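# Gauge pins against the master and sort them into trays

## Task

Use the bench comparator to check every pin against the master pin, which has a black band. Place each pin that is over 0.005 mm smaller than the master in the reject tray, and every other pin in the job tray. The master must end up in neither tray and not resting on a tray rim. A comparator reading is only valid when the pin sits on the anvil with its side touching the backstop rod, the gauge tip rests on the pin, and nothing is touching the pin or the lifting lever. Nothing counts if it stays in place only because the robot holds it. Finish with both grippers open and both arms moved away.

## Robot and tools

Robot: two 6-joint arms, left_arm and right_arm, each with a parallel gripper. They face each other across the table, and left_arm's base is on the +y side. The names are labels only and do not match image sides.

World frame: the origin is at the table centre and +z points up. The table top is at z = +0.020 m. Positions are in metres and orientations are quaternions in w,x,y,z order. A gripper's fingers point along its +x axis and open and close along its y axis. The reported hand point sits between the pads, 3 to 4 cm behind the fingertips. Reported hand positions can be off, more so at long reach.

execute_actions takes {"actions": [...]} with at most one entry, plus an optional "pictures" boolean.
- An empty list sends no command and returns the state with camera images.
- A motion entry is {"rows": [[14 numbers], ...], "steps": n}. It has 1 to 15 rows and n from 2 to 15 control steps of 1/30 s each; n defaults to 15. Each row drives one step, and the last row repeats for any remaining steps.
- Each row is one list for both arms: left_arm waist, shoulder, elbow, wrist pitch, wrist yaw, wrist roll, opening, then the same seven for right_arm. Joint values are absolute target angles in radians, in the same form Joint positions reports them. They are not offsets. Send the current angles for any arm you want to keep still.
- Joint ranges (rad): waist -3.054 to 3.054, shoulder 0.000 to 3.142, elbow 0.000 to 2.356, wrist pitch -1.571 to 1.571, wrist yaw -1.571 to 1.571, wrist roll -3.142 to 3.142.
- A row is refused if a target is more than 0.010 rad outside a range and further out than that joint's last reading. A refused call moves nothing. True joint ends may sit up to 0.010 rad either way from these values, and targets past them are clipped. "joint sent to its limit" reports that clipping, possibly for an earlier action.
- Opening runs from -1 to 1. +1 is fully open, and empty fingers meet near -0.80; values below that close no further. A full close takes at least about 0.5 s.
- To hold a part, command about 0.07 below its grip_measured value; a smaller gap gives a lighter grip. Parts under about 3 mm wide get less squeeze.
- A wait is {"steps": n} with no rows and n up to 300. It counts from the previous result, and your reply time is included in it.
- Images are returned only for an empty list or when "pictures": true is set.

Motion limits: each step's target stays within a set lead of the measured angle. The lead is 0.211 rad for waist, shoulder and elbow, 0.213 for wrist pitch, 0.267 for wrist yaw and 0.228 for wrist roll. Targets that would move a gripper more than 70 mm in one step are scaled back. Large moves therefore take several calls. Friction can stop joints short of their targets, and small turns may not happen at all, so check Joint positions after every move. Arms keep moving toward the last row while you think, until they settle or a step is HELD. The last 2 steps of each action run after its result is returned.

Reading results:
- The state line gives each arm's hand position, quaternion and velocities.
- Joint positions and Joint velocities list each arm's joints and then the pad gap in metres (0.088 when fully open).
- grip_measured is the opening on the command scale. It can be off by about 1 mm and reads narrower while squeezing, by up to 0.061.
- grip_effort_n is the motor effort in N: negative means closing, and it caps near 83.
- The joint torque and external torque lines are noisy and offset estimates.
- HELD marks steps where your row was not fully sent. "joint command not followed" means the clearance check changed some targets.
- TORQUE FAULT stops that arm for 10 s.
- MOTOR HOT warns from 50 °C. At 95 °C an OVER-TEMPERATURE FAULT holds the arm, and if it has not cooled within 30 to 60 s it goes limp. Avoid holding loads for long.
- Load limits (N m): waist 16.8, shoulder 20.8, elbow 20.8, wrist pitch 5.49, wrist yaw 5.47, wrist roll 5.13. A held part's weight adds to the load.

zoom_image takes {"camera": name, "region": [x0, y0, x1, y1]}. The region is in image pixels with (0, 0) at the top-left, and it can be at most 504 by 504. Cameras: cam_head_left, cam_head_right, cam_left_wrist, cam_right_wrist, all 504x504. Their calibration (K, distortion, T_world_to_cam) is approximate. Wrist camera poses follow the reported joints.

show_instructions takes no arguments and shows the reference image, an instrument sheet page.

finished_scene {"scene": n} ends the current scene, reports success and cannot be undone.

Suggested order:
1. Look and zoom to find the pins, the master, the comparator, its lever and the trays.
2. Read the sheet.
3. Gauge the master, then each pin: lift the lever, seat the pin on the anvil against the backstop rod, lower the tip, and release both pin and lever before reading.
4. Place each pin in its tray, and keep the master out of the trays and off their rims.
5. Open both grippers and move both arms clear.
6. Call finished_scene.

Things to avoid:
- Knocking anything off the table.
- Letting the arms collide or press on each other.
- Hard pushes, drops and slips.
- Leaving anything supported only by a gripper.

Parts may sometimes be tugged or nudged, so re-check positions.

Each tool is called as name(argument=value, ...), one argument or row to a line, values as JSON.

## Session

show_instructions(
)

execute_actions(
  actions=[],
)

Reference images for this scene: Instrument sheet page 1.

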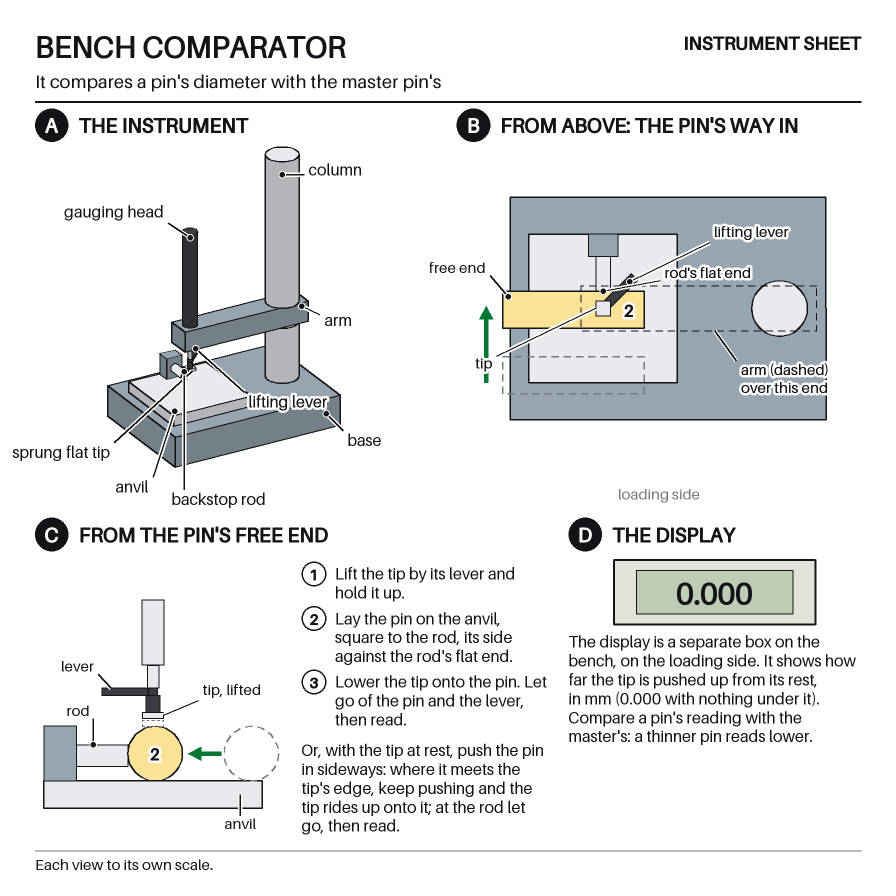

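Scene clock: 0.00 s of 9600.00 s.
left_arm: end_effector_position=(-0.1177, +0.1245, +0.3021) grip_measured=+1.000 grip_effort_n=n/a end_effector_quat_wxyz=(-0.618, +0.529, -0.580, +0.048) end_effector_velocity=(+0.002, +0.003, -0.001) end_effector_angular_velocity=(+0.016, -0.023, -0.004) | right_arm: end_effector_position=(-0.0125, -0.2413, +0.4123) grip_measured=+1.000 grip_effort_n=n/a end_effector_quat_wxyz=(+0.658, -0.497, -0.338, +0.454) end_effector_velocity=(+0.000, +0.001, -0.003) end_effector_angular_velocity=(-0.016, -0.030, +0.000)
Joint positions: left_arm=[-0.899  1.65   1.406 -0.842 -0.718 -2.781  0.088] | right_arm=[ 0.834  0.964  0.651  0.269  1.419 -1.247  0.088]
Joint velocities: left_arm=[-0.002 -0.002 -0.002 -0.022 -0.007  0.007  0.   ] | right_arm=[-0.007  0.002 -0.002 -0.022 -0.007 -0.007 -0.   ]
Joint torques (N m, as the arm reports them, + toward a larger angle): no reading
External joint torques (N m, as the arm's controller estimates them; a push from outside toward a larger angle lowers the number): no reading
Heat: left arm: hottest elbow 27 °C (+0.0 °C/min); right arm: hottest shoulder 26 °C (+0.0 °C/min).
camera_calibration (this result's frames):
cam_left_wrist: T_world_to_cam=[[0.567682, -0.455514, 0.685744, -0.0722614], [-0.820757, -0.377908, 0.42842, -0.141804], [0.0639966, -0.806035, -0.588397, 0.362705], [0, 0, 0, 1]] pos_world=[-0.0985769, 0.205848, 0.323719]
cam_right_wrist: T_world_to_cam=[[0.234975, -0.0501887, 0.970705, -0.395419], [0.73564, -0.643558, -0.211348, -0.0278519], [0.635312, 0.76375, -0.114299, 0.316299], [0, 0, 0, 1]] pos_world=[-0.0875463, -0.279344, 0.414101]

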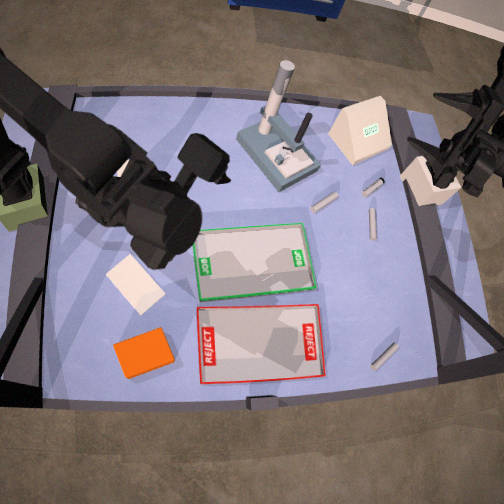

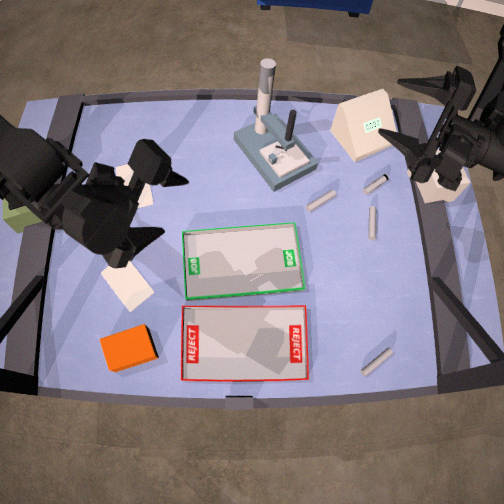

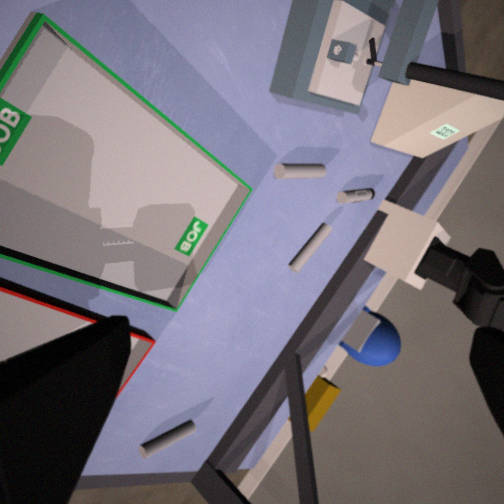

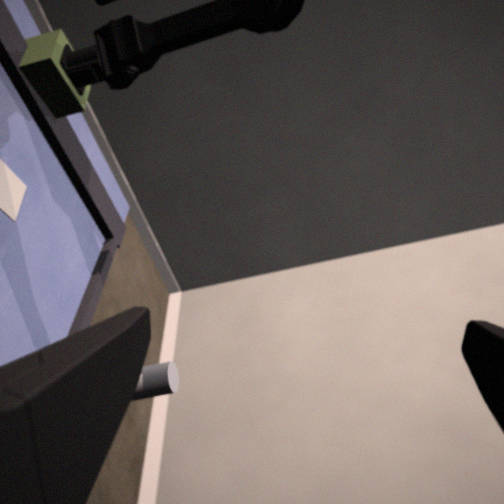

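execute_actions(
  actions=[
    {"rows":[[-0.899,1.0,0.9,-0.842,-0.718,-2.781,1,0.4,1.0,0.657,-0.956,0,-0.45,0.0]],"steps":15},
  ],
)

execute_actions(
  actions=[
    {"rows":[[-0.899,1.0,0.9,-0.842,-0.718,-2.781,1,-0.064,1.1,0.657,-0.956,0,-0.45,0.0]],"steps":12},
  ],
)

execute_actions(
  actions=[
    {"rows":[[-0.899,1.0,0.9,-0.842,-0.718,-2.781,1,-0.064,1.272,0.657,-0.956,0,-0.45,0.0]],"steps":15},
  ],
  pictures=true,
)

Scene clock: 0.80 s of 9600.00 s.
left_arm: end_effector_position=(-0.0366, +0.2356, +0.3140) grip_measured=+1.000 grip_effort_n=0.7 end_effector_quat_wxyz=(-0.563, +0.564, -0.601, +0.059) end_effector_velocity=(+0.038, +0.048, +0.139) end_effector_angular_velocity=(-0.534, +0.374, +0.015) | right_arm: end_effector_position=(-0.0028, -0.2197, +0.2680) grip_measured=+0.016 grip_effort_n=-17.0 end_effector_quat_wxyz=(+0.480, -0.525, -0.088, +0.697) end_effector_velocity=(-0.134, -0.284, -0.342) end_effector_angular_velocity=(-2.280, +0.759, +1.010)
Joint positions: left_arm=[-0.9    1.031  0.927 -0.843 -0.719 -2.781  0.088] | right_arm=[ 0.409  0.996  0.659 -0.479  0.475 -0.514  0.04 ]
Joint velocities: left_arm=[-0.002 -0.593  0.002  0.051 -0.022 -0.007  0.   ] | right_arm=[-0.046 -0.002 -0.002 -1.692 -2.147  0.637 -0.008]
Joint torques (N m, as the arm reports them, + toward a larger angle): left_arm=[ 0.02 -1.02  3.92  1.38 -0.35  0.04] | right_arm=[-0.28 -1.97  7.18  0.79  0.12  0.26]
External joint torques (N m, as the arm's controller estimates them; a push from outside toward a larger angle lowers the number): left_arm=[ 0.08 -0.08 -1.63  0.31 -0.06  0.  ] | right_arm=[-0.31  0.94  0.2  -0.62 -0.1   0.18]
Heat: left arm: hottest elbow 27 °C (+0.0 °C/min); right arm: hottest shoulder 26 °C (+0.0 °C/min).
Steps of this call (steps 1 to 11: nothing new was sent; steps 12 to 24: the first 13 steps of this action). Readings (joint positions):
12: left_arm=[-0.899 1.627 1.381 -0.824 -0.718 -2.781] | right_arm=[0.815 0.966 0.652 0.235 1.375 -1.207]
13: left_arm=[-0.900 1.586 1.328 -0.821 -0.715 -2.781] | right_arm=[0.757 0.969 0.657 0.177 1.290 -1.140]
15: left_arm=[-0.900 1.475 1.207 -0.849 -0.715 -2.781] | right_arm=[0.636 0.983 0.659 0.055 1.141 -1.013]
19: left_arm=[-0.900 1.238 1.001 -0.844 -0.717 -2.781] | right_arm=[0.447 0.996 0.659 -0.185 0.849 -0.760]
24: the state above

Scene clock: 1.20 s of 9600.00 s.
left_arm: end_effector_position=(-0.0339, +0.2392, +0.3146) grip_measured=+1.000 grip_effort_n=0.7 end_effector_quat_wxyz=(-0.558, +0.567, -0.603, +0.060) end_effector_velocity=(+0.002, +0.002, -0.002) end_effector_angular_velocity=(+0.004, -0.006, +0.006) | right_arm: end_effector_position=(+0.0654, -0.2901, +0.1887) grip_measured=+0.003 grip_effort_n=-17.4 end_effector_quat_wxyz=(+0.374, -0.591, +0.260, +0.665) end_effector_velocity=(+0.046, -0.043, -0.016) end_effector_angular_velocity=(-0.282, +0.085, -0.276)
Joint positions: left_arm=[-0.9    1.005  0.913 -0.842 -0.719 -2.781  0.088] | right_arm=[-0.036  1.093  0.656 -0.941  0.015 -0.455  0.039]
Joint velocities: left_arm=[-0.002 -0.002 -0.007 -0.007 -0.007 -0.007  0.   ] | right_arm=[-0.31   0.032 -0.002 -0.227 -0.139 -0.007 -0.   ]
Joint torques (N m, as the arm reports them, + toward a larger angle): left_arm=[ 0.   -3.69  5.17  1.34 -0.37  0.05] | right_arm=[ 0.22 -1.64  6.67  0.3  -0.24  0.17]
External joint torques (N m, as the arm's controller estimates them; a push from outside toward a larger angle lowers the number): left_arm=[ 0.   -1.27 -1.32  0.22  0.01  0.01] | right_arm=[-0.04  0.84  0.63 -0.48 -0.14  0.18]
Heat: left arm: hottest elbow 27 °C (+0.0 °C/min); right arm: hottest shoulder 26 °C (+0.0 °C/min).
Steps of this call (steps 1 to 2: the last 2 steps of your previous action; steps 3 to 12: the first 10 steps of this action). Readings (joint positions):
3: left_arm=[-0.900 1.005 0.923 -0.842 -0.719 -2.781] | right_arm=[0.388 1.009 0.659 -0.656 0.241 -0.476]
4: left_arm=[-0.900 1.005 0.920 -0.842 -0.719 -2.781] | right_arm=[0.332 1.029 0.661 -0.709 0.172 -0.469]
6: left_arm=[-0.900 1.005 0.914 -0.842 -0.719 -2.781] | right_arm=[0.211 1.072 0.661 -0.827 0.087 -0.461]
10: left_arm=[-0.900 1.005 0.913 -0.842 -0.719 -2.781] | right_arm=[0.001 1.093 0.656 -0.921 0.028 -0.455]
12: the state above

Scene clock: 1.70 s of 9600.00 s.
left_arm: end_effector_position=(-0.0339, +0.2392, +0.3146) grip_measured=+1.000 grip_effort_n=0.7 end_effector_quat_wxyz=(-0.558, +0.567, -0.603, +0.060) end_effector_velocity=(+0.001, +0.003, -0.002) end_effector_angular_velocity=(+0.012, -0.012, +0.001) | right_arm: end_effector_position=(+0.0697, -0.2994, +0.1610) grip_measured=+0.003 grip_effort_n=-17.4 end_effector_quat_wxyz=(+0.329, -0.627, +0.323, +0.628) end_effector_velocity=(-0.001, -0.006, -0.003) end_effector_angular_velocity=(-0.040, +0.016, -0.014)
Joint positions: left_arm=[-0.9    1.005  0.913 -0.842 -0.719 -2.781  0.088] | right_arm=[-0.06   1.265  0.659 -0.956  0.003 -0.455  0.039]
Joint velocities: left_arm=[-0.007 -0.002 -0.002 -0.022 -0.007 -0.007  0.   ] | right_arm=[-0.007  0.012 -0.002 -0.022 -0.022  0.007  0.   ]
Joint torques (N m, as the arm reports them, + toward a larger angle): left_arm=[ 0.01 -3.7   5.2   1.36 -0.36  0.05] | right_arm=[-0.35 -2.05  5.82  0.05 -0.18  0.18]
External joint torques (N m, as the arm's controller estimates them; a push from outside toward a larger angle lowers the number): left_arm=[ 0.01 -1.26 -1.33  0.23  0.02  0.01] | right_arm=[-0.35  1.08  0.47 -0.26 -0.14  0.18]
Heat: left arm: hottest elbow 27 °C (+0.0 °C/min); right arm: hottest shoulder 26 °C (+0.0 °C/min).
Steps of this call (steps 1 to 2: the last 2 steps of your previous action; steps 3 to 15: the first 13 steps of this action). Readings (joint positions):
3: left_arm=[-0.900 1.005 0.913 -0.842 -0.719 -2.781] | right_arm=[-0.053 1.115 0.656 -0.951 0.007 -0.455]
4: left_arm=[-0.900 1.005 0.913 -0.842 -0.719 -2.781] | right_arm=[-0.055 1.150 0.662 -0.952 0.005 -0.455]
6: left_arm=[-0.900 1.005 0.913 -0.842 -0.719 -2.781] | right_arm=[-0.058 1.224 0.662 -0.951 0.005 -0.455]
10: left_arm=[-0.900 1.005 0.913 -0.842 -0.719 -2.781] | right_arm=[-0.060 1.260 0.659 -0.956 0.003 -0.455]
15: the state above
camera_calibration (this result's frames):
cam_left_wrist: T_world_to_cam=[[0.628318, -0.371646, 0.683444, -0.0934559], [-0.777799, -0.317798, 0.542248, -0.0838824], [0.0156728, -0.872287, -0.488744, 0.43999], [0, 0, 0, 1]] pos_world=[-0.0134195, 0.322407, 0.324399]
cam_right_wrist: T_world_to_cam=[[0.793504, 0.608075, -0.0244111, 0.144628], [0.580588, -0.744393, 0.329845, -0.285397], [0.182399, -0.275906, -0.943719, 0.133566], [0, 0, 0, 1]] pos_world=[0.0265725, -0.263541, 0.223717]

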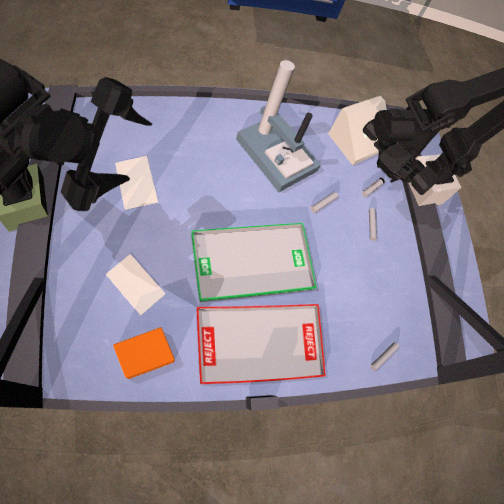

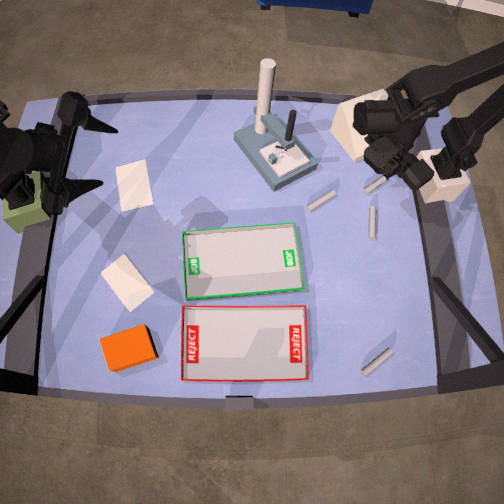

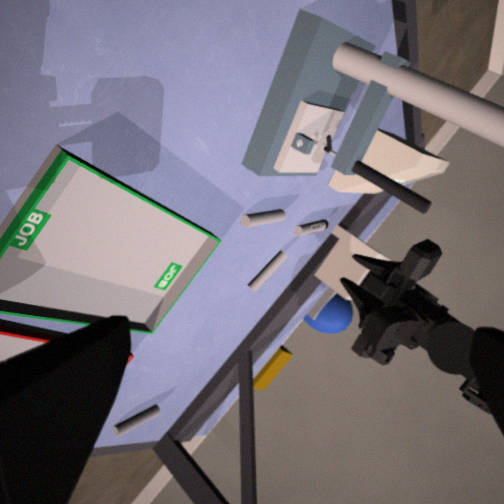

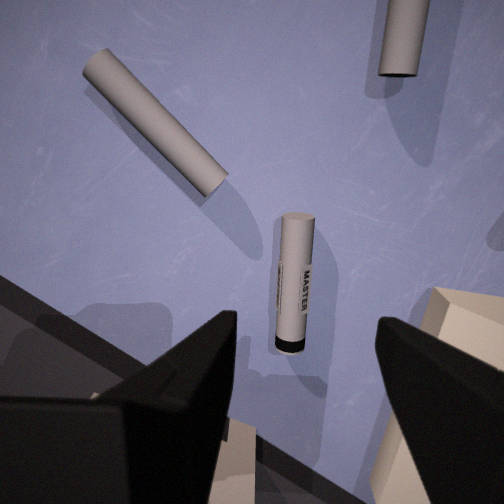

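execute_actions(
  actions=[
    {"rows":[[-0.899,1.0,0.9,-0.842,-0.718,-2.781,1,-0.076,1.3,0.61,-0.88,0,-0.46,-0.15],[-0.899,1.0,0.9,-0.842,-0.718,-2.781,1,-0.076,1.32,0.58,-0.83,0,-0.46,-0.15],[-0.899,1.0,0.9,-0.842,-0.718,-2.781,1,-0.076,1.35,0.55,-0.77,0,-0.46,-0.15],[-0.899,1.0,0.9,-0.842,-0.718,-2.781,1,-0.076,1.38,0.52,-0.715,0,-0.46,-0.15],[-0.899,1.0,0.9,-0.842,-0.718,-2.781,1,-0.076,1.41,0.495,-0.66,0,-0.46,-0.15],[-0.899,1.0,0.9,-0.842,-0.718,-2.781,1,-0.076,1.445,0.47,-0.6,0,-0.46,-0.15],[-0.899,1.0,0.9,-0.842,-0.718,-2.781,1,-0.076,1.483,0.447,-0.549,0,-0.46,-0.15]],"steps":15},
  ],
  pictures=true,
)

Scene clock: 2.37 s of 9600.00 s.
left_arm: end_effector_position=(-0.0339, +0.2392, +0.3146) grip_measured=+1.000 grip_effort_n=0.7 end_effector_quat_wxyz=(-0.558, +0.567, -0.603, +0.060) end_effector_velocity=(+0.003, +0.003, -0.002) end_effector_angular_velocity=(+0.012, -0.012, +0.006) | right_arm: end_effector_position=(+0.0726, -0.3049, +0.0859) grip_measured=-0.146 grip_effort_n=-17.0 end_effector_quat_wxyz=(+0.327, -0.628, +0.332, +0.623) end_effector_velocity=(-0.005, +0.033, -0.008) end_effector_angular_velocity=(+0.132, +0.027, -0.000)
Joint positions: left_arm=[-0.9    1.005  0.913 -0.842 -0.719 -2.781  0.088] | right_arm=[-0.072  1.472  0.458 -0.566  0.002 -0.455  0.032]
Joint velocities: left_arm=[-0.002 -0.002 -0.002 -0.022 -0.007 -0.007  0.   ] | right_arm=[-0.007  0.046 -0.002  0.183 -0.007 -0.007 -0.001]
Joint torques (N m, as the arm reports them, + toward a larger angle): left_arm=[ 0.02 -3.71  5.19  1.36 -0.36  0.05] | right_arm=[-0.38 -2.41  3.74  0.18 -0.13 -0.17]
External joint torques (N m, as the arm's controller estimates them; a push from outside toward a larger angle lowers the number): left_arm=[ 0.04 -1.28 -1.37  0.21  0.02  0.01] | right_arm=[-0.37  1.27 -0.73 -0.19 -0.09 -0.17]
Heat: left arm: hottest elbow 27 °C (+0.0 °C/min); right arm: hottest shoulder 26 °C (+0.0 °C/min).
Steps of this call (steps 1 to 2: the last 2 steps of your previous action; steps 3 to 7: the robot went on to your last target; steps 8 to 20: the first 13 steps of this action). Readings (joint positions):
8: left_arm=[-0.900 1.005 0.913 -0.842 -0.719 -2.781] | right_arm=[-0.062 1.270 0.654 -0.945 0.002 -0.455]
9: left_arm=[-0.900 1.005 0.913 -0.842 -0.719 -2.781] | right_arm=[-0.065 1.277 0.642 -0.912 0.002 -0.455]
11: left_arm=[-0.900 1.005 0.913 -0.842 -0.719 -2.781] | right_arm=[-0.070 1.312 0.602 -0.827 0.002 -0.455]
15: left_arm=[-0.900 1.005 0.913 -0.842 -0.719 -2.781] | right_arm=[-0.072 1.424 0.500 -0.640 0.002 -0.455]
20: the state above
camera_calibration (this result's frames):
cam_left_wrist: T_world_to_cam=[[0.628318, -0.371646, 0.683444, -0.0934559], [-0.777799, -0.317798, 0.542248, -0.0838824], [0.0156728, -0.872287, -0.488744, 0.43999], [0, 0, 0, 1]] pos_world=[-0.0134195, 0.322407, 0.324399]
cam_right_wrist: T_world_to_cam=[[0.800458, 0.598406, -0.0343052, 0.141273], [0.571491, -0.744695, 0.344714, -0.267044], [0.180732, -0.295535, -0.938081, 0.0543231], [0, 0, 0, 1]] pos_world=[0.0297121, -0.26735, 0.14786]

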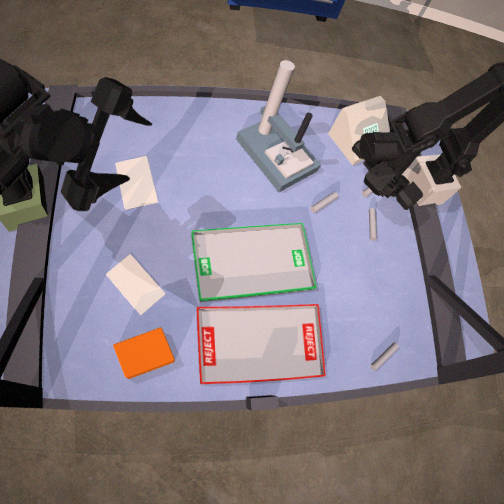

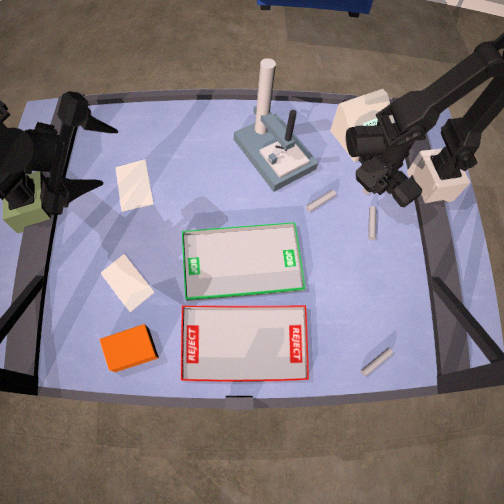

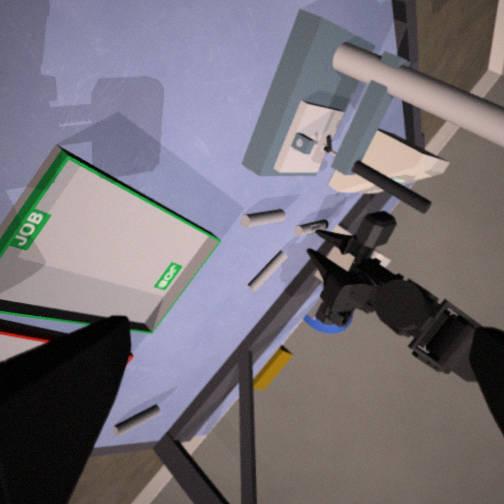

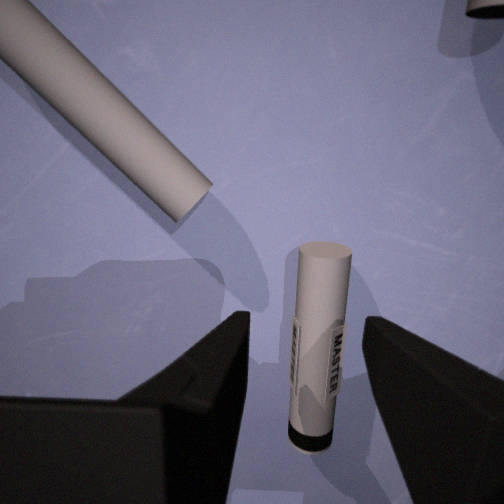

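execute_actions(
  actions=[
    {"rows":[[-0.899,1.0,0.9,-0.842,-0.718,-2.781,1,-0.092,1.5,0.447,-0.52,0,-0.47,-0.15],[-0.899,1.0,0.9,-0.842,-0.718,-2.781,1,-0.092,1.51,0.444,-0.5,0,-0.47,-0.15],[-0.899,1.0,0.9,-0.842,-0.718,-2.781,1,-0.092,1.53,0.436,-0.47,0,-0.47,-0.15],[-0.899,1.0,0.9,-0.842,-0.718,-2.781,1,-0.092,1.55,0.428,-0.44,0,-0.47,-0.15],[-0.899,1.0,0.9,-0.842,-0.718,-2.781,1,-0.092,1.57,0.42,-0.415,0,-0.47,-0.15],[-0.899,1.0,0.9,-0.842,-0.718,-2.781,1,-0.092,1.59,0.413,-0.395,0,-0.47,-0.15],[-0.899,1.0,0.9,-0.842,-0.718,-2.781,1,-0.092,1.609,0.407,-0.38,0,-0.47,-0.15]],"steps":15},
  ],
  pictures=true,
)

Scene clock: 2.93 s of 9600.00 s.
left_arm: end_effector_position=(-0.0339, +0.2392, +0.3146) grip_measured=+1.000 grip_effort_n=0.7 end_effector_quat_wxyz=(-0.558, +0.567, -0.603, +0.060) end_effector_velocity=(-0.000, +0.001, +0.001) end_effector_angular_velocity=(-0.003, -0.001, +0.001) | right_arm: end_effector_position=(+0.0748, -0.3018, +0.0590) grip_measured=-0.147 grip_effort_n=-17.4 end_effector_quat_wxyz=(+0.331, -0.626, +0.332, +0.624) end_effector_velocity=(-0.003, +0.009, -0.005) end_effector_angular_velocity=(+0.033, +0.027, -0.015)
Joint positions: left_arm=[-0.9    1.005  0.913 -0.842 -0.719 -2.781  0.088] | right_arm=[-0.088  1.6    0.415 -0.389  0.002 -0.466  0.032]
Joint velocities: left_arm=[-0.007 -0.002  0.002 -0.007 -0.007 -0.007  0.   ] | right_arm=[-0.007  0.027 -0.002  0.066 -0.022  0.007 -0.   ]
Joint torques (N m, as the arm reports them, + toward a larger angle): left_arm=[ 0.02 -3.74  5.18  1.35 -0.36  0.05] | right_arm=[-0.33 -2.61  3.2   0.19 -0.11 -0.17]
External joint torques (N m, as the arm's controller estimates them; a push from outside toward a larger angle lowers the number): left_arm=[ 0.04 -1.29 -1.41  0.2   0.02  0.01] | right_arm=[-0.34  1.28 -0.49 -0.15 -0.07 -0.17]
Heat: left arm: hottest elbow 27 °C (+0.0 °C/min); right arm: hottest shoulder 26 °C (+0.0 °C/min).
Steps of this call (steps 1 to 2: the last 2 steps of your previous action; steps 3 to 4: the robot went on to your last target; steps 5 to 17: the first 13 steps of this action). Readings (joint positions):
5: left_arm=[-0.900 1.005 0.913 -0.842 -0.719 -2.781] | right_arm=[-0.074 1.478 0.457 -0.551 0.002 -0.458]
6: left_arm=[-0.900 1.005 0.913 -0.842 -0.719 -2.781] | right_arm=[-0.078 1.484 0.456 -0.538 0.002 -0.460]
8: left_arm=[-0.900 1.005 0.913 -0.842 -0.719 -2.781] | right_arm=[-0.085 1.506 0.451 -0.498 0.002 -0.463]
12: left_arm=[-0.900 1.005 0.913 -0.842 -0.719 -2.781] | right_arm=[-0.088 1.572 0.429 -0.416 0.002 -0.465]
17: the state above
camera_calibration (this result's frames):
cam_left_wrist: T_world_to_cam=[[0.628318, -0.371646, 0.683444, -0.0934559], [-0.777799, -0.317798, 0.542248, -0.0838824], [0.0156728, -0.872287, -0.488744, 0.43999], [0, 0, 0, 1]] pos_world=[-0.0134195, 0.322407, 0.324399]
cam_right_wrist: T_world_to_cam=[[0.803598, 0.594353, -0.0312304, 0.135076], [0.567991, -0.750164, 0.338586, -0.257817], [0.177811, -0.289825, -0.940417, 0.0316818], [0, 0, 0, 1]] pos_world=[0.032257, -0.264506, 0.121306]

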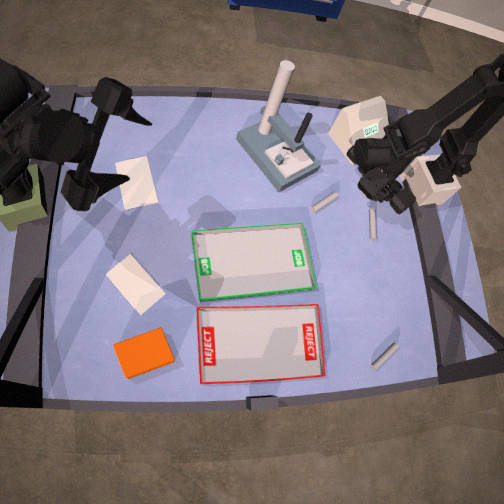

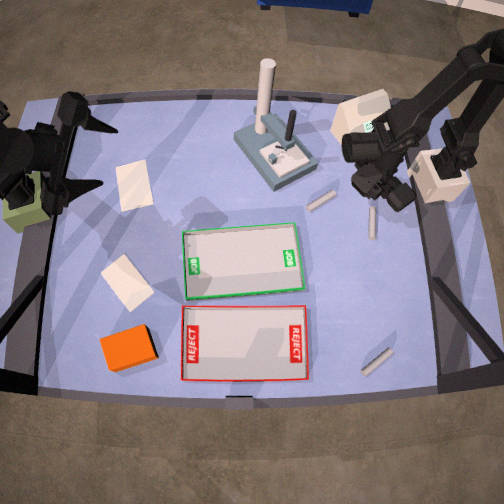

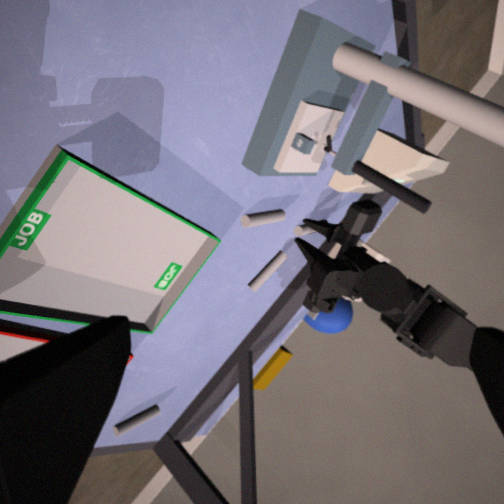

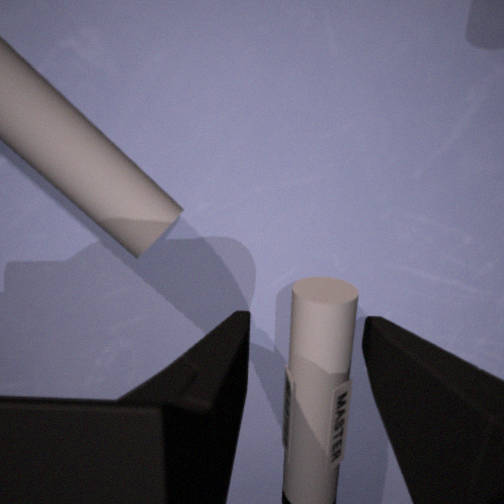

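execute_actions(
  actions=[
    {"rows":[[-0.899,1.0,0.9,-0.842,-0.718,-2.781,1,-0.103,1.612,0.41,-0.376,0,-0.47,-0.25],[-0.899,1.0,0.9,-0.842,-0.718,-2.781,1,-0.103,1.612,0.41,-0.376,0,-0.47,-0.3],[-0.899,1.0,0.9,-0.842,-0.718,-2.781,1,-0.103,1.612,0.41,-0.376,0,-0.47,-0.35],[-0.899,1.0,0.9,-0.842,-0.718,-2.781,1,-0.103,1.612,0.41,-0.376,0,-0.47,-0.4],[-0.899,1.0,0.9,-0.842,-0.718,-2.781,1,-0.103,1.612,0.41,-0.376,0,-0.47,-0.43],[-0.899,1.0,0.9,-0.842,-0.718,-2.781,1,-0.103,1.612,0.41,-0.376,0,-0.47,-0.46],[-0.899,1.0,0.9,-0.842,-0.718,-2.781,1,-0.103,1.612,0.41,-0.376,0,-0.47,-0.5],[-0.899,1.0,0.9,-0.842,-0.718,-2.781,1,-0.103,1.612,0.41,-0.376,0,-0.47,-0.58]],"steps":13},
  ],
)

execute_actions(
  actions=[
    {"rows":[[-0.899,1.0,0.9,-0.842,-0.718,-2.781,1,-0.1,1.57,0.43,-0.42,0,-0.47,-0.58],[-0.899,1.0,0.9,-0.842,-0.718,-2.781,1,-0.1,1.53,0.45,-0.48,0,-0.47,-0.58],[-0.899,1.0,0.9,-0.842,-0.718,-2.781,1,-0.1,1.5,0.48,-0.54,0,-0.47,-0.58],[-0.899,1.0,0.9,-0.842,-0.718,-2.781,1,-0.09,1.47,0.51,-0.6,0,-0.47,-0.58],[-0.899,1.0,0.9,-0.842,-0.718,-2.781,1,-0.06,1.46,0.55,-0.65,0,-0.5,-0.58],[-0.899,1.0,0.9,-0.842,-0.718,-2.781,1,-0.02,1.46,0.6,-0.7,0,-0.55,-0.58],[-0.899,1.0,0.9,-0.842,-0.718,-2.781,1,0.03,1.48,0.65,-0.73,0,-0.62,-0.58],[-0.899,1.0,0.9,-0.842,-0.718,-2.781,1,0.08,1.52,0.7,-0.75,0,-0.7,-0.58],[-0.899,1.0,0.9,-0.842,-0.718,-2.781,1,0.12,1.56,0.75,-0.76,0,-0.8,-0.58],[-0.899,1.0,0.9,-0.842,-0.718,-2.781,1,0.15,1.6,0.8,-0.77,0,-0.9,-0.58],[-0.899,1.0,0.9,-0.842,-0.718,-2.781,1,0.15,1.65,0.85,-0.77,0,-1.8,-0.58]],"steps":15},
  ],
)

execute_actions(
  actions=[
    {"rows":[[-0.899,1.0,0.9,-0.842,-0.718,-2.781,1,0.1,1.7,0.89,-0.76,0,-2.0,-0.58]],"steps":12},
  ],
)

execute_actions(
  actions=[
    {"rows":[[-0.899,1.0,0.9,-0.842,-0.718,-2.781,1,0.05,1.72,0.91,-0.755,0,-2.05,-0.58],[-0.899,1.0,0.9,-0.842,-0.718,-2.781,1,0.0,1.74,0.93,-0.75,0,-2.05,-0.58],[-0.899,1.0,0.9,-0.842,-0.718,-2.781,1,-0.05,1.76,0.95,-0.75,0,-2.05,-0.58],[-0.899,1.0,0.9,-0.842,-0.718,-2.781,1,-0.1,1.78,0.97,-0.75,0,-2.05,-0.58],[-0.899,1.0,0.9,-0.842,-0.718,-2.781,1,-0.14,1.8,0.985,-0.75,0,-2.07,-0.58],[-0.899,1.0,0.9,-0.842,-0.718,-2.781,1,-0.175,1.82,1.005,-0.75,0,-2.1,-0.58],[-0.899,1.0,0.9,-0.842,-0.718,-2.781,1,-0.22,1.85,1.04,-0.755,0,-2.145,-0.58]],"steps":15},
  ],
  pictures=true,
)

Scene clock: 3.77 s of 9600.00 s.
left_arm: end_effector_position=(-0.0339, +0.2392, +0.3146) grip_measured=+1.000 grip_effort_n=0.7 end_effector_quat_wxyz=(-0.558, +0.567, -0.603, +0.060) end_effector_velocity=(-0.002, -0.000, -0.000) end_effector_angular_velocity=(-0.000, +0.004, -0.011) | right_arm: end_effector_position=(+0.0767, -0.3003, +0.0582) grip_measured=-0.514 grip_effort_n=-83.5 end_effector_quat_wxyz=(+0.335, -0.623, +0.334, +0.623) end_effector_velocity=(-0.001, -0.001, -0.001) end_effector_angular_velocity=(+0.002, +0.008, -0.005)
Joint positions: left_arm=[-0.9    1.005  0.913 -0.842 -0.719 -2.781  0.088] | right_arm=[-0.1    1.606  0.415 -0.379  0.002 -0.466  0.014]
Joint velocities: left_arm=[-0.002 -0.002 -0.002  0.007  0.007  0.007  0.   ] | right_arm=[ 0.002 -0.002 -0.007  0.007 -0.007  0.007  0.   ]
Joint torques (N m, as the arm reports them, + toward a larger angle): left_arm=[ 0.01 -3.73  5.18  1.35 -0.37  0.05] | right_arm=[-0.36 -2.57  3.42  0.2  -0.11 -0.15]
External joint torques (N m, as the arm's controller estimates them; a push from outside toward a larger angle lowers the number): left_arm=[ 0.01 -1.31 -1.35  0.21  0.01  0.01] | right_arm=[-0.36  1.27 -0.16 -0.15 -0.08 -0.16]
Heat: left arm: hottest elbow 27 °C (+0.0 °C/min); right arm: hottest shoulder 26 °C (+0.0 °C/min).
Steps of this call (steps 1 to 2: the last 2 steps of your previous action; steps 3 to 14: the robot went on to your last target; steps 15 to 25: the first 11 steps of this action). Readings (joint positions):
15: left_arm=[-0.900 1.005 0.913 -0.842 -0.719 -2.781] | right_arm=[-0.089 1.603 0.415 -0.382 0.002 -0.466]
16: left_arm=[-0.900 1.005 0.913 -0.842 -0.719 -2.781] | right_arm=[-0.092 1.604 0.415 -0.381 0.002 -0.466]
18: left_arm=[-0.900 1.005 0.913 -0.842 -0.719 -2.781] | right_arm=[-0.097 1.605 0.415 -0.379 0.002 -0.466]
22: left_arm=[-0.900 1.005 0.913 -0.842 -0.719 -2.781] | right_arm=[-0.099 1.606 0.415 -0.379 0.002 -0.466]
25: the state above

Scene clock: 4.27 s of 9600.00 s.
left_arm: end_effector_position=(-0.0339, +0.2392, +0.3146) grip_measured=+1.000 grip_effort_n=0.7 end_effector_quat_wxyz=(-0.558, +0.567, -0.603, +0.060) end_effector_velocity=(-0.001, -0.000, +0.004) end_effector_angular_velocity=(-0.023, +0.022, +0.010) | right_arm: end_effector_position=(+0.0138, -0.2428, +0.1279) grip_measured=-0.514 grip_effort_n=-83.5 end_effector_quat_wxyz=(+0.131, -0.691, +0.115, +0.702) end_effector_velocity=(-0.159, +0.178, +0.050) end_effector_angular_velocity=(+0.186, +0.005, +2.236)
Joint positions: left_arm=[-0.9    1.005  0.913 -0.842 -0.719 -2.781  0.088] | right_arm=[ 0.125  1.603  0.795 -0.736 -0.002 -0.878  0.014]
Joint velocities: left_arm=[-0.007 -0.007  0.002  0.007 -0.007 -0.022  0.   ] | right_arm=[ 0.369  0.564  0.818 -0.081  0.007 -1.868 -0.   ]
Joint torques (N m, as the arm reports them, + toward a larger angle): left_arm=[ 0.02 -3.72  5.18  1.36 -0.36  0.05] | right_arm=[-0.65 -4.46  4.04 -0.96  0.01 -0.18]
External joint torques (N m, as the arm's controller estimates them; a push from outside toward a larger angle lowers the number): left_arm=[ 0.04 -1.24 -1.42  0.2   0.02  0.01] | right_arm=[ 0.    0.79  1.07 -0.55 -0.04 -0.17]
Heat: left arm: hottest elbow 27 °C (+0.0 °C/min); right arm: hottest shoulder 26 °C (+0.0 °C/min).
Steps of this call (steps 1 to 2: the last 2 steps of your previous action; steps 3 to 15: the first 13 steps of this action). Readings (joint positions):
3: left_arm=[-0.900 1.005 0.913 -0.842 -0.719 -2.781] | right_arm=[-0.100 1.601 0.415 -0.381 0.002 -0.466]
4: left_arm=[-0.900 1.005 0.913 -0.842 -0.719 -2.781] | right_arm=[-0.100 1.592 0.419 -0.401 0.002 -0.466]
6: left_arm=[-0.900 1.005 0.913 -0.842 -0.719 -2.781] | right_arm=[-0.099 1.550 0.440 -0.487 0.002 -0.466]
10: left_arm=[-0.900 1.005 0.913 -0.842 -0.719 -2.781] | right_arm=[-0.025 1.496 0.570 -0.662 0.003 -0.567]
15: the state above

Scene clock: 4.67 s of 9600.00 s.
left_arm: end_effector_position=(-0.0339, +0.2392, +0.3146) grip_measured=+1.000 grip_effort_n=0.7 end_effector_quat_wxyz=(-0.558, +0.567, -0.603, +0.060) end_effector_velocity=(+0.000, +0.002, -0.001) end_effector_angular_velocity=(+0.004, -0.015, -0.007) | right_arm: end_effector_position=(+0.0138, -0.2260, +0.1245) grip_measured=-0.514 grip_effort_n=-83.5 end_effector_quat_wxyz=(+0.136, +0.694, +0.133, -0.695) end_effector_velocity=(-0.002, +0.005, +0.003) end_effector_angular_velocity=(+0.006, +0.018, +1.895)
Joint positions: left_arm=[-0.9    1.005  0.913 -0.842 -0.719 -2.781  0.088] | right_arm=[ 0.104  1.692  0.877 -0.76  -0.002 -1.633  0.014]
Joint velocities: left_arm=[-0.007 -0.002 -0.002 -0.007 -0.007  0.007  0.   ] | right_arm=[-0.002  0.007  0.022 -0.007 -0.007 -1.897 -0.   ]
Joint torques (N m, as the arm reports them, + toward a larger angle): left_arm=[ 0.02 -3.72  5.18  1.35 -0.36  0.05] | right_arm=[-0.35 -4.34  6.55 -0.07 -0.01 -0.16]
External joint torques (N m, as the arm's controller estimates them; a push from outside toward a larger angle lowers the number): left_arm=[ 0.01 -1.25 -1.36  0.23  0.03  0.01] | right_arm=[-0.33  1.41  1.75 -0.32  0.05 -0.16]
Heat: left arm: hottest elbow 27 °C (+0.0 °C/min); right arm: hottest shoulder 26 °C (+0.0 °C/min).
Steps of this call (steps 1 to 2: the last 2 steps of your previous action; steps 3 to 12: the first 10 steps of this action). Readings (joint positions):
3: left_arm=[-0.900 1.005 0.913 -0.842 -0.719 -2.781] | right_arm=[0.140 1.636 0.837 -0.761 -0.003 -1.067]
4: left_arm=[-0.900 1.005 0.913 -0.842 -0.719 -2.781] | right_arm=[0.132 1.651 0.848 -0.766 -0.004 -1.129]
6: left_arm=[-0.900 1.005 0.913 -0.842 -0.719 -2.781] | right_arm=[0.114 1.679 0.864 -0.760 -0.003 -1.254]
10: left_arm=[-0.900 1.005 0.913 -0.842 -0.719 -2.781] | right_arm=[0.104 1.691 0.875 -0.760 -0.002 -1.506]
12: the state above

Scene clock: 5.17 s of 9600.00 s.
left_arm: end_effector_position=(-0.0339, +0.2392, +0.3146) grip_measured=+1.000 grip_effort_n=0.7 end_effector_quat_wxyz=(-0.558, +0.567, -0.603, +0.060) end_effector_velocity=(+0.002, -0.001, +0.002) end_effector_angular_velocity=(-0.018, -0.004, +0.015) | right_arm: end_effector_position=(+0.0976, -0.1724, +0.1171) grip_measured=-0.514 grip_effort_n=-83.5 end_effector_quat_wxyz=(+0.195, +0.681, +0.197, -0.678) end_effector_velocity=(-0.003, +0.000, -0.007) end_effector_angular_velocity=(-0.042, +0.021, +0.093)
Joint positions: left_arm=[-0.9    1.005  0.913 -0.842 -0.719 -2.781  0.088] | right_arm=[-0.218  1.839  1.025 -0.751  0.003 -2.131  0.014]
Joint velocities: left_arm=[-0.002 -0.002 -0.002  0.007 -0.022 -0.007  0.   ] | right_arm=[-0.002  0.046  0.027 -0.022 -0.022 -0.095 -0.   ]
Joint torques (N m, as the arm reports them, + toward a larger angle): left_arm=[ 0.01 -3.72  5.19  1.36 -0.36  0.05] | right_arm=[ 0.15 -5.29  6.63 -0.23 -0.21 -0.18]
External joint torques (N m, as the arm's controller estimates them; a push from outside toward a larger angle lowers the number): left_arm=[-0.01 -1.28 -1.35  0.22  0.03  0.01] | right_arm=[-0.21  1.62  1.82 -0.46 -0.1  -0.18]
Heat: left arm: hottest elbow 27 °C (+0.0 °C/min); right arm: hottest shoulder 26 °C (+0.0 °C/min).
Steps of this call (steps 1 to 2: the last 2 steps of your previous action; steps 3 to 15: the first 13 steps of this action). Readings (joint positions):
3: left_arm=[-0.900 1.005 0.913 -0.842 -0.719 -2.781] | right_arm=[0.100 1.696 0.881 -0.760 -0.004 -1.822]
4: left_arm=[-0.900 1.005 0.913 -0.842 -0.719 -2.781] | right_arm=[0.085 1.704 0.887 -0.760 -0.006 -1.885]
6: left_arm=[-0.900 1.005 0.913 -0.842 -0.719 -2.781] | right_arm=[0.021 1.733 0.915 -0.758 -0.006 -1.969]
10: left_arm=[-0.900 1.005 0.913 -0.842 -0.719 -2.781] | right_arm=[-0.148 1.806 0.991 -0.751 -0.001 -2.081]
15: the state above
camera_calibration (this result's frames):
cam_left_wrist: T_world_to_cam=[[0.628318, -0.371646, 0.683444, -0.0934559], [-0.777799, -0.317798, 0.542248, -0.0838824], [0.0156728, -0.872287, -0.488744, 0.43999], [0, 0, 0, 1]] pos_world=[-0.0134195, 0.322407, 0.324399]
cam_right_wrist: T_world_to_cam=[[-0.566184, 0.823767, -0.0290623, 0.214646], [0.769214, 0.540702, 0.340516, 0.00934719], [0.29622, 0.17044, -0.939789, 0.187492], [0, 0, 0, 1]] pos_world=[0.0588005, -0.213829, 0.179258]

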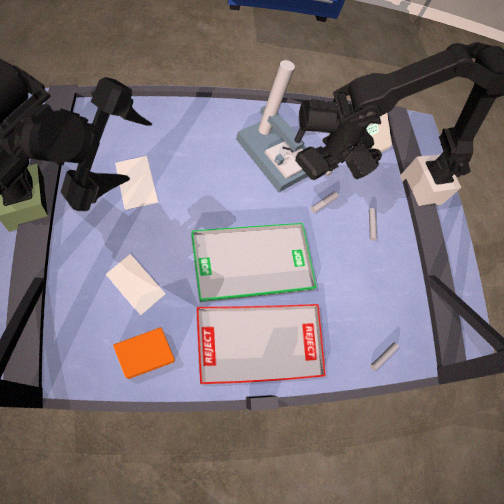

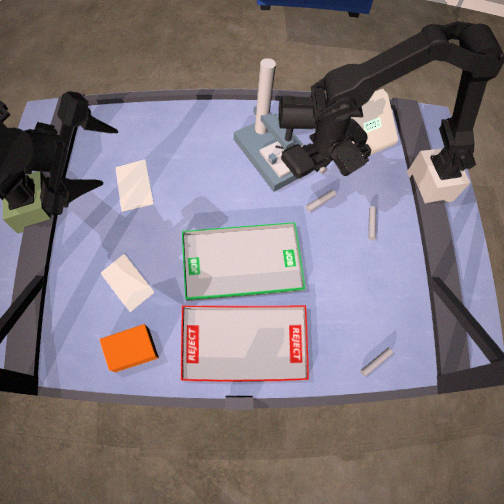

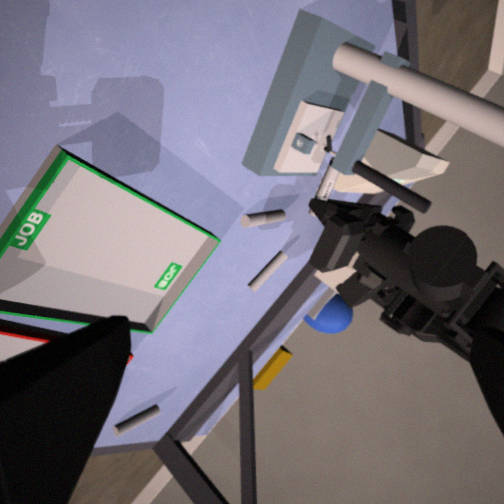

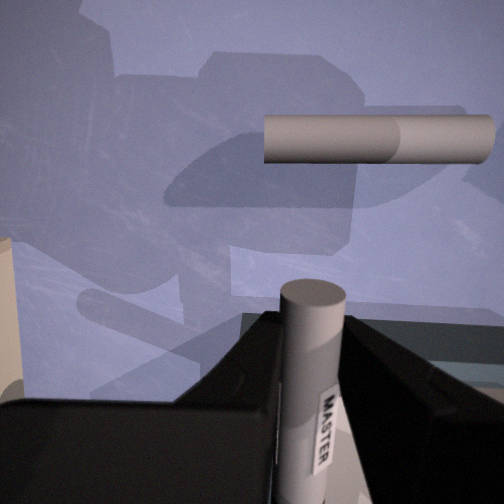

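execute_actions(
  actions=[
    {"rows":[[-0.899,1.0,0.9,-0.842,-0.718,-2.781,1,-0.235,1.865,1.055,-0.755,0,-2.16,-0.58],[-0.899,1.0,0.9,-0.842,-0.718,-2.781,1,-0.248,1.88,1.07,-0.755,0,-2.172,-0.58],[-0.899,1.0,0.9,-0.842,-0.718,-2.781,1,-0.26,1.895,1.085,-0.755,0,-2.185,-0.58],[-0.899,1.0,0.9,-0.842,-0.718,-2.781,1,-0.273,1.91,1.1,-0.755,0,-2.198,-0.58],[-0.899,1.0,0.9,-0.842,-0.718,-2.781,1,-0.286,1.925,1.113,-0.755,0,-2.21,-0.58],[-0.899,1.0,0.9,-0.842,-0.718,-2.781,1,-0.298,1.938,1.124,-0.754,0,-2.222,-0.58]],"steps":15},
  ],
  pictures=true,
)

Scene clock: 5.80 s of 9600.00 s.
left_arm: end_effector_position=(-0.0339, +0.2392, +0.3146) grip_measured=+1.000 grip_effort_n=0.7 end_effector_quat_wxyz=(-0.558, +0.567, -0.603, +0.060) end_effector_velocity=(+0.001, +0.001, +0.001) end_effector_angular_velocity=(-0.003, -0.001, +0.006) | right_arm: end_effector_position=(+0.1223, -0.1530, +0.1086) grip_measured=-0.514 grip_effort_n=-83.5 end_effector_quat_wxyz=(+0.199, +0.679, +0.197, -0.679) end_effector_velocity=(+0.002, +0.006, -0.002) end_effector_angular_velocity=(+0.007, -0.008, +0.034)
Joint positions: left_arm=[-0.9    1.005  0.913 -0.842 -0.719 -2.781  0.088] | right_arm=[-0.296  1.93   1.11  -0.754  0.    -2.215  0.014]
Joint velocities: left_arm=[-0.002 -0.002  0.002 -0.007 -0.007 -0.007  0.   ] | right_arm=[-0.002  0.017  0.017  0.007  0.007 -0.037 -0.   ]
Joint torques (N m, as the arm reports them, + toward a larger angle): left_arm=[ 0.04 -3.71  5.19  1.36 -0.36  0.04] | right_arm=[-0.09 -5.84  6.63 -0.09 -0.05 -0.17]
External joint torques (N m, as the arm's controller estimates them; a push from outside toward a larger angle lowers the number): left_arm=[ 0.04 -1.27 -1.37  0.21  0.01  0.01] | right_arm=[-0.02  1.73  1.77 -0.33 -0.01 -0.17]
Heat: left arm: hottest elbow 27 °C (+0.0 °C/min); right arm: hottest shoulder 26 °C (+0.0 °C/min).
Steps of this call (steps 1 to 2: the last 2 steps of your previous action; steps 3 to 6: the robot went on to your last target; steps 7 to 19: the first 13 steps of this action). Readings (joint positions):
7: left_arm=[-0.900 1.005 0.913 -0.842 -0.719 -2.781] | right_arm=[-0.219 1.846 1.029 -0.754 0.002 -2.143]
8: left_arm=[-0.900 1.005 0.913 -0.842 -0.719 -2.781] | right_arm=[-0.222 1.851 1.035 -0.756 0.000 -2.149]
10: left_arm=[-0.900 1.005 0.913 -0.842 -0.719 -2.781] | right_arm=[-0.237 1.872 1.056 -0.756 0.000 -2.168]
14: left_arm=[-0.900 1.005 0.913 -0.842 -0.719 -2.781] | right_arm=[-0.283 1.917 1.100 -0.754 0.000 -2.204]
19: the state above
camera_calibration (this result's frames):
cam_left_wrist: T_world_to_cam=[[0.628318, -0.371646, 0.683444, -0.0934559], [-0.777799, -0.317798, 0.542248, -0.0838824], [0.0156728, -0.872287, -0.488744, 0.43999], [0, 0, 0, 1]] pos_world=[-0.0134195, 0.322407, 0.324399]
cam_right_wrist: T_world_to_cam=[[-0.571004, 0.820273, -0.0332696, 0.212903], [0.767325, 0.547675, 0.333562, -0.0152111], [0.291833, 0.164937, -0.942141, 0.168798], [0, 0, 0, 1]] pos_world=[0.0839795, -0.194149, 0.171189]

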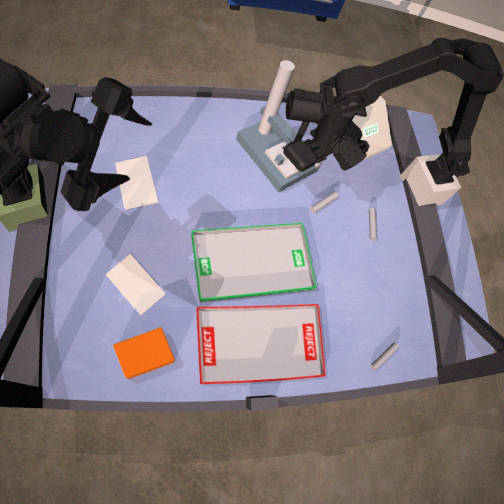

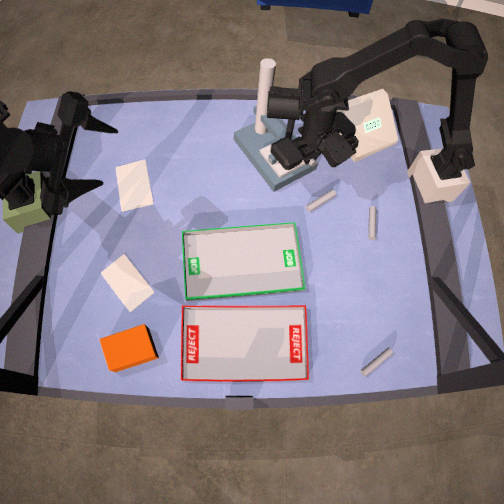

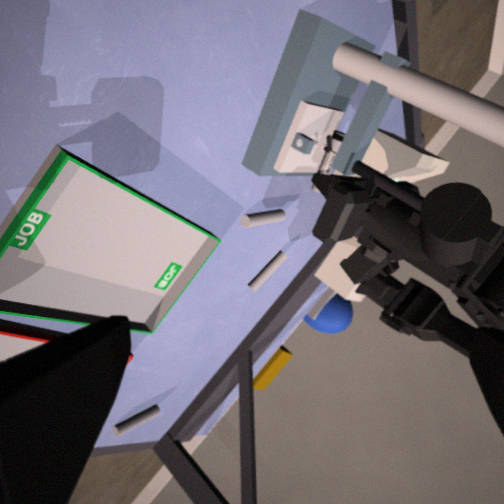

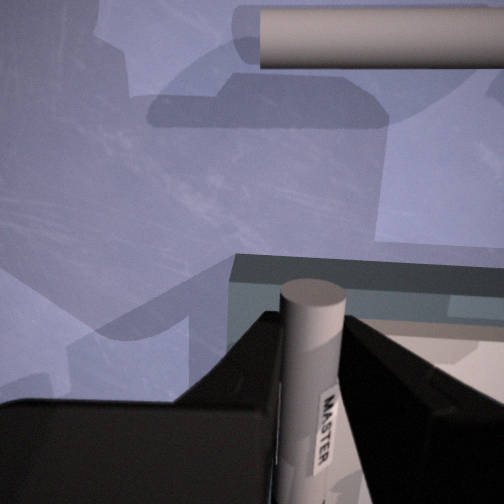

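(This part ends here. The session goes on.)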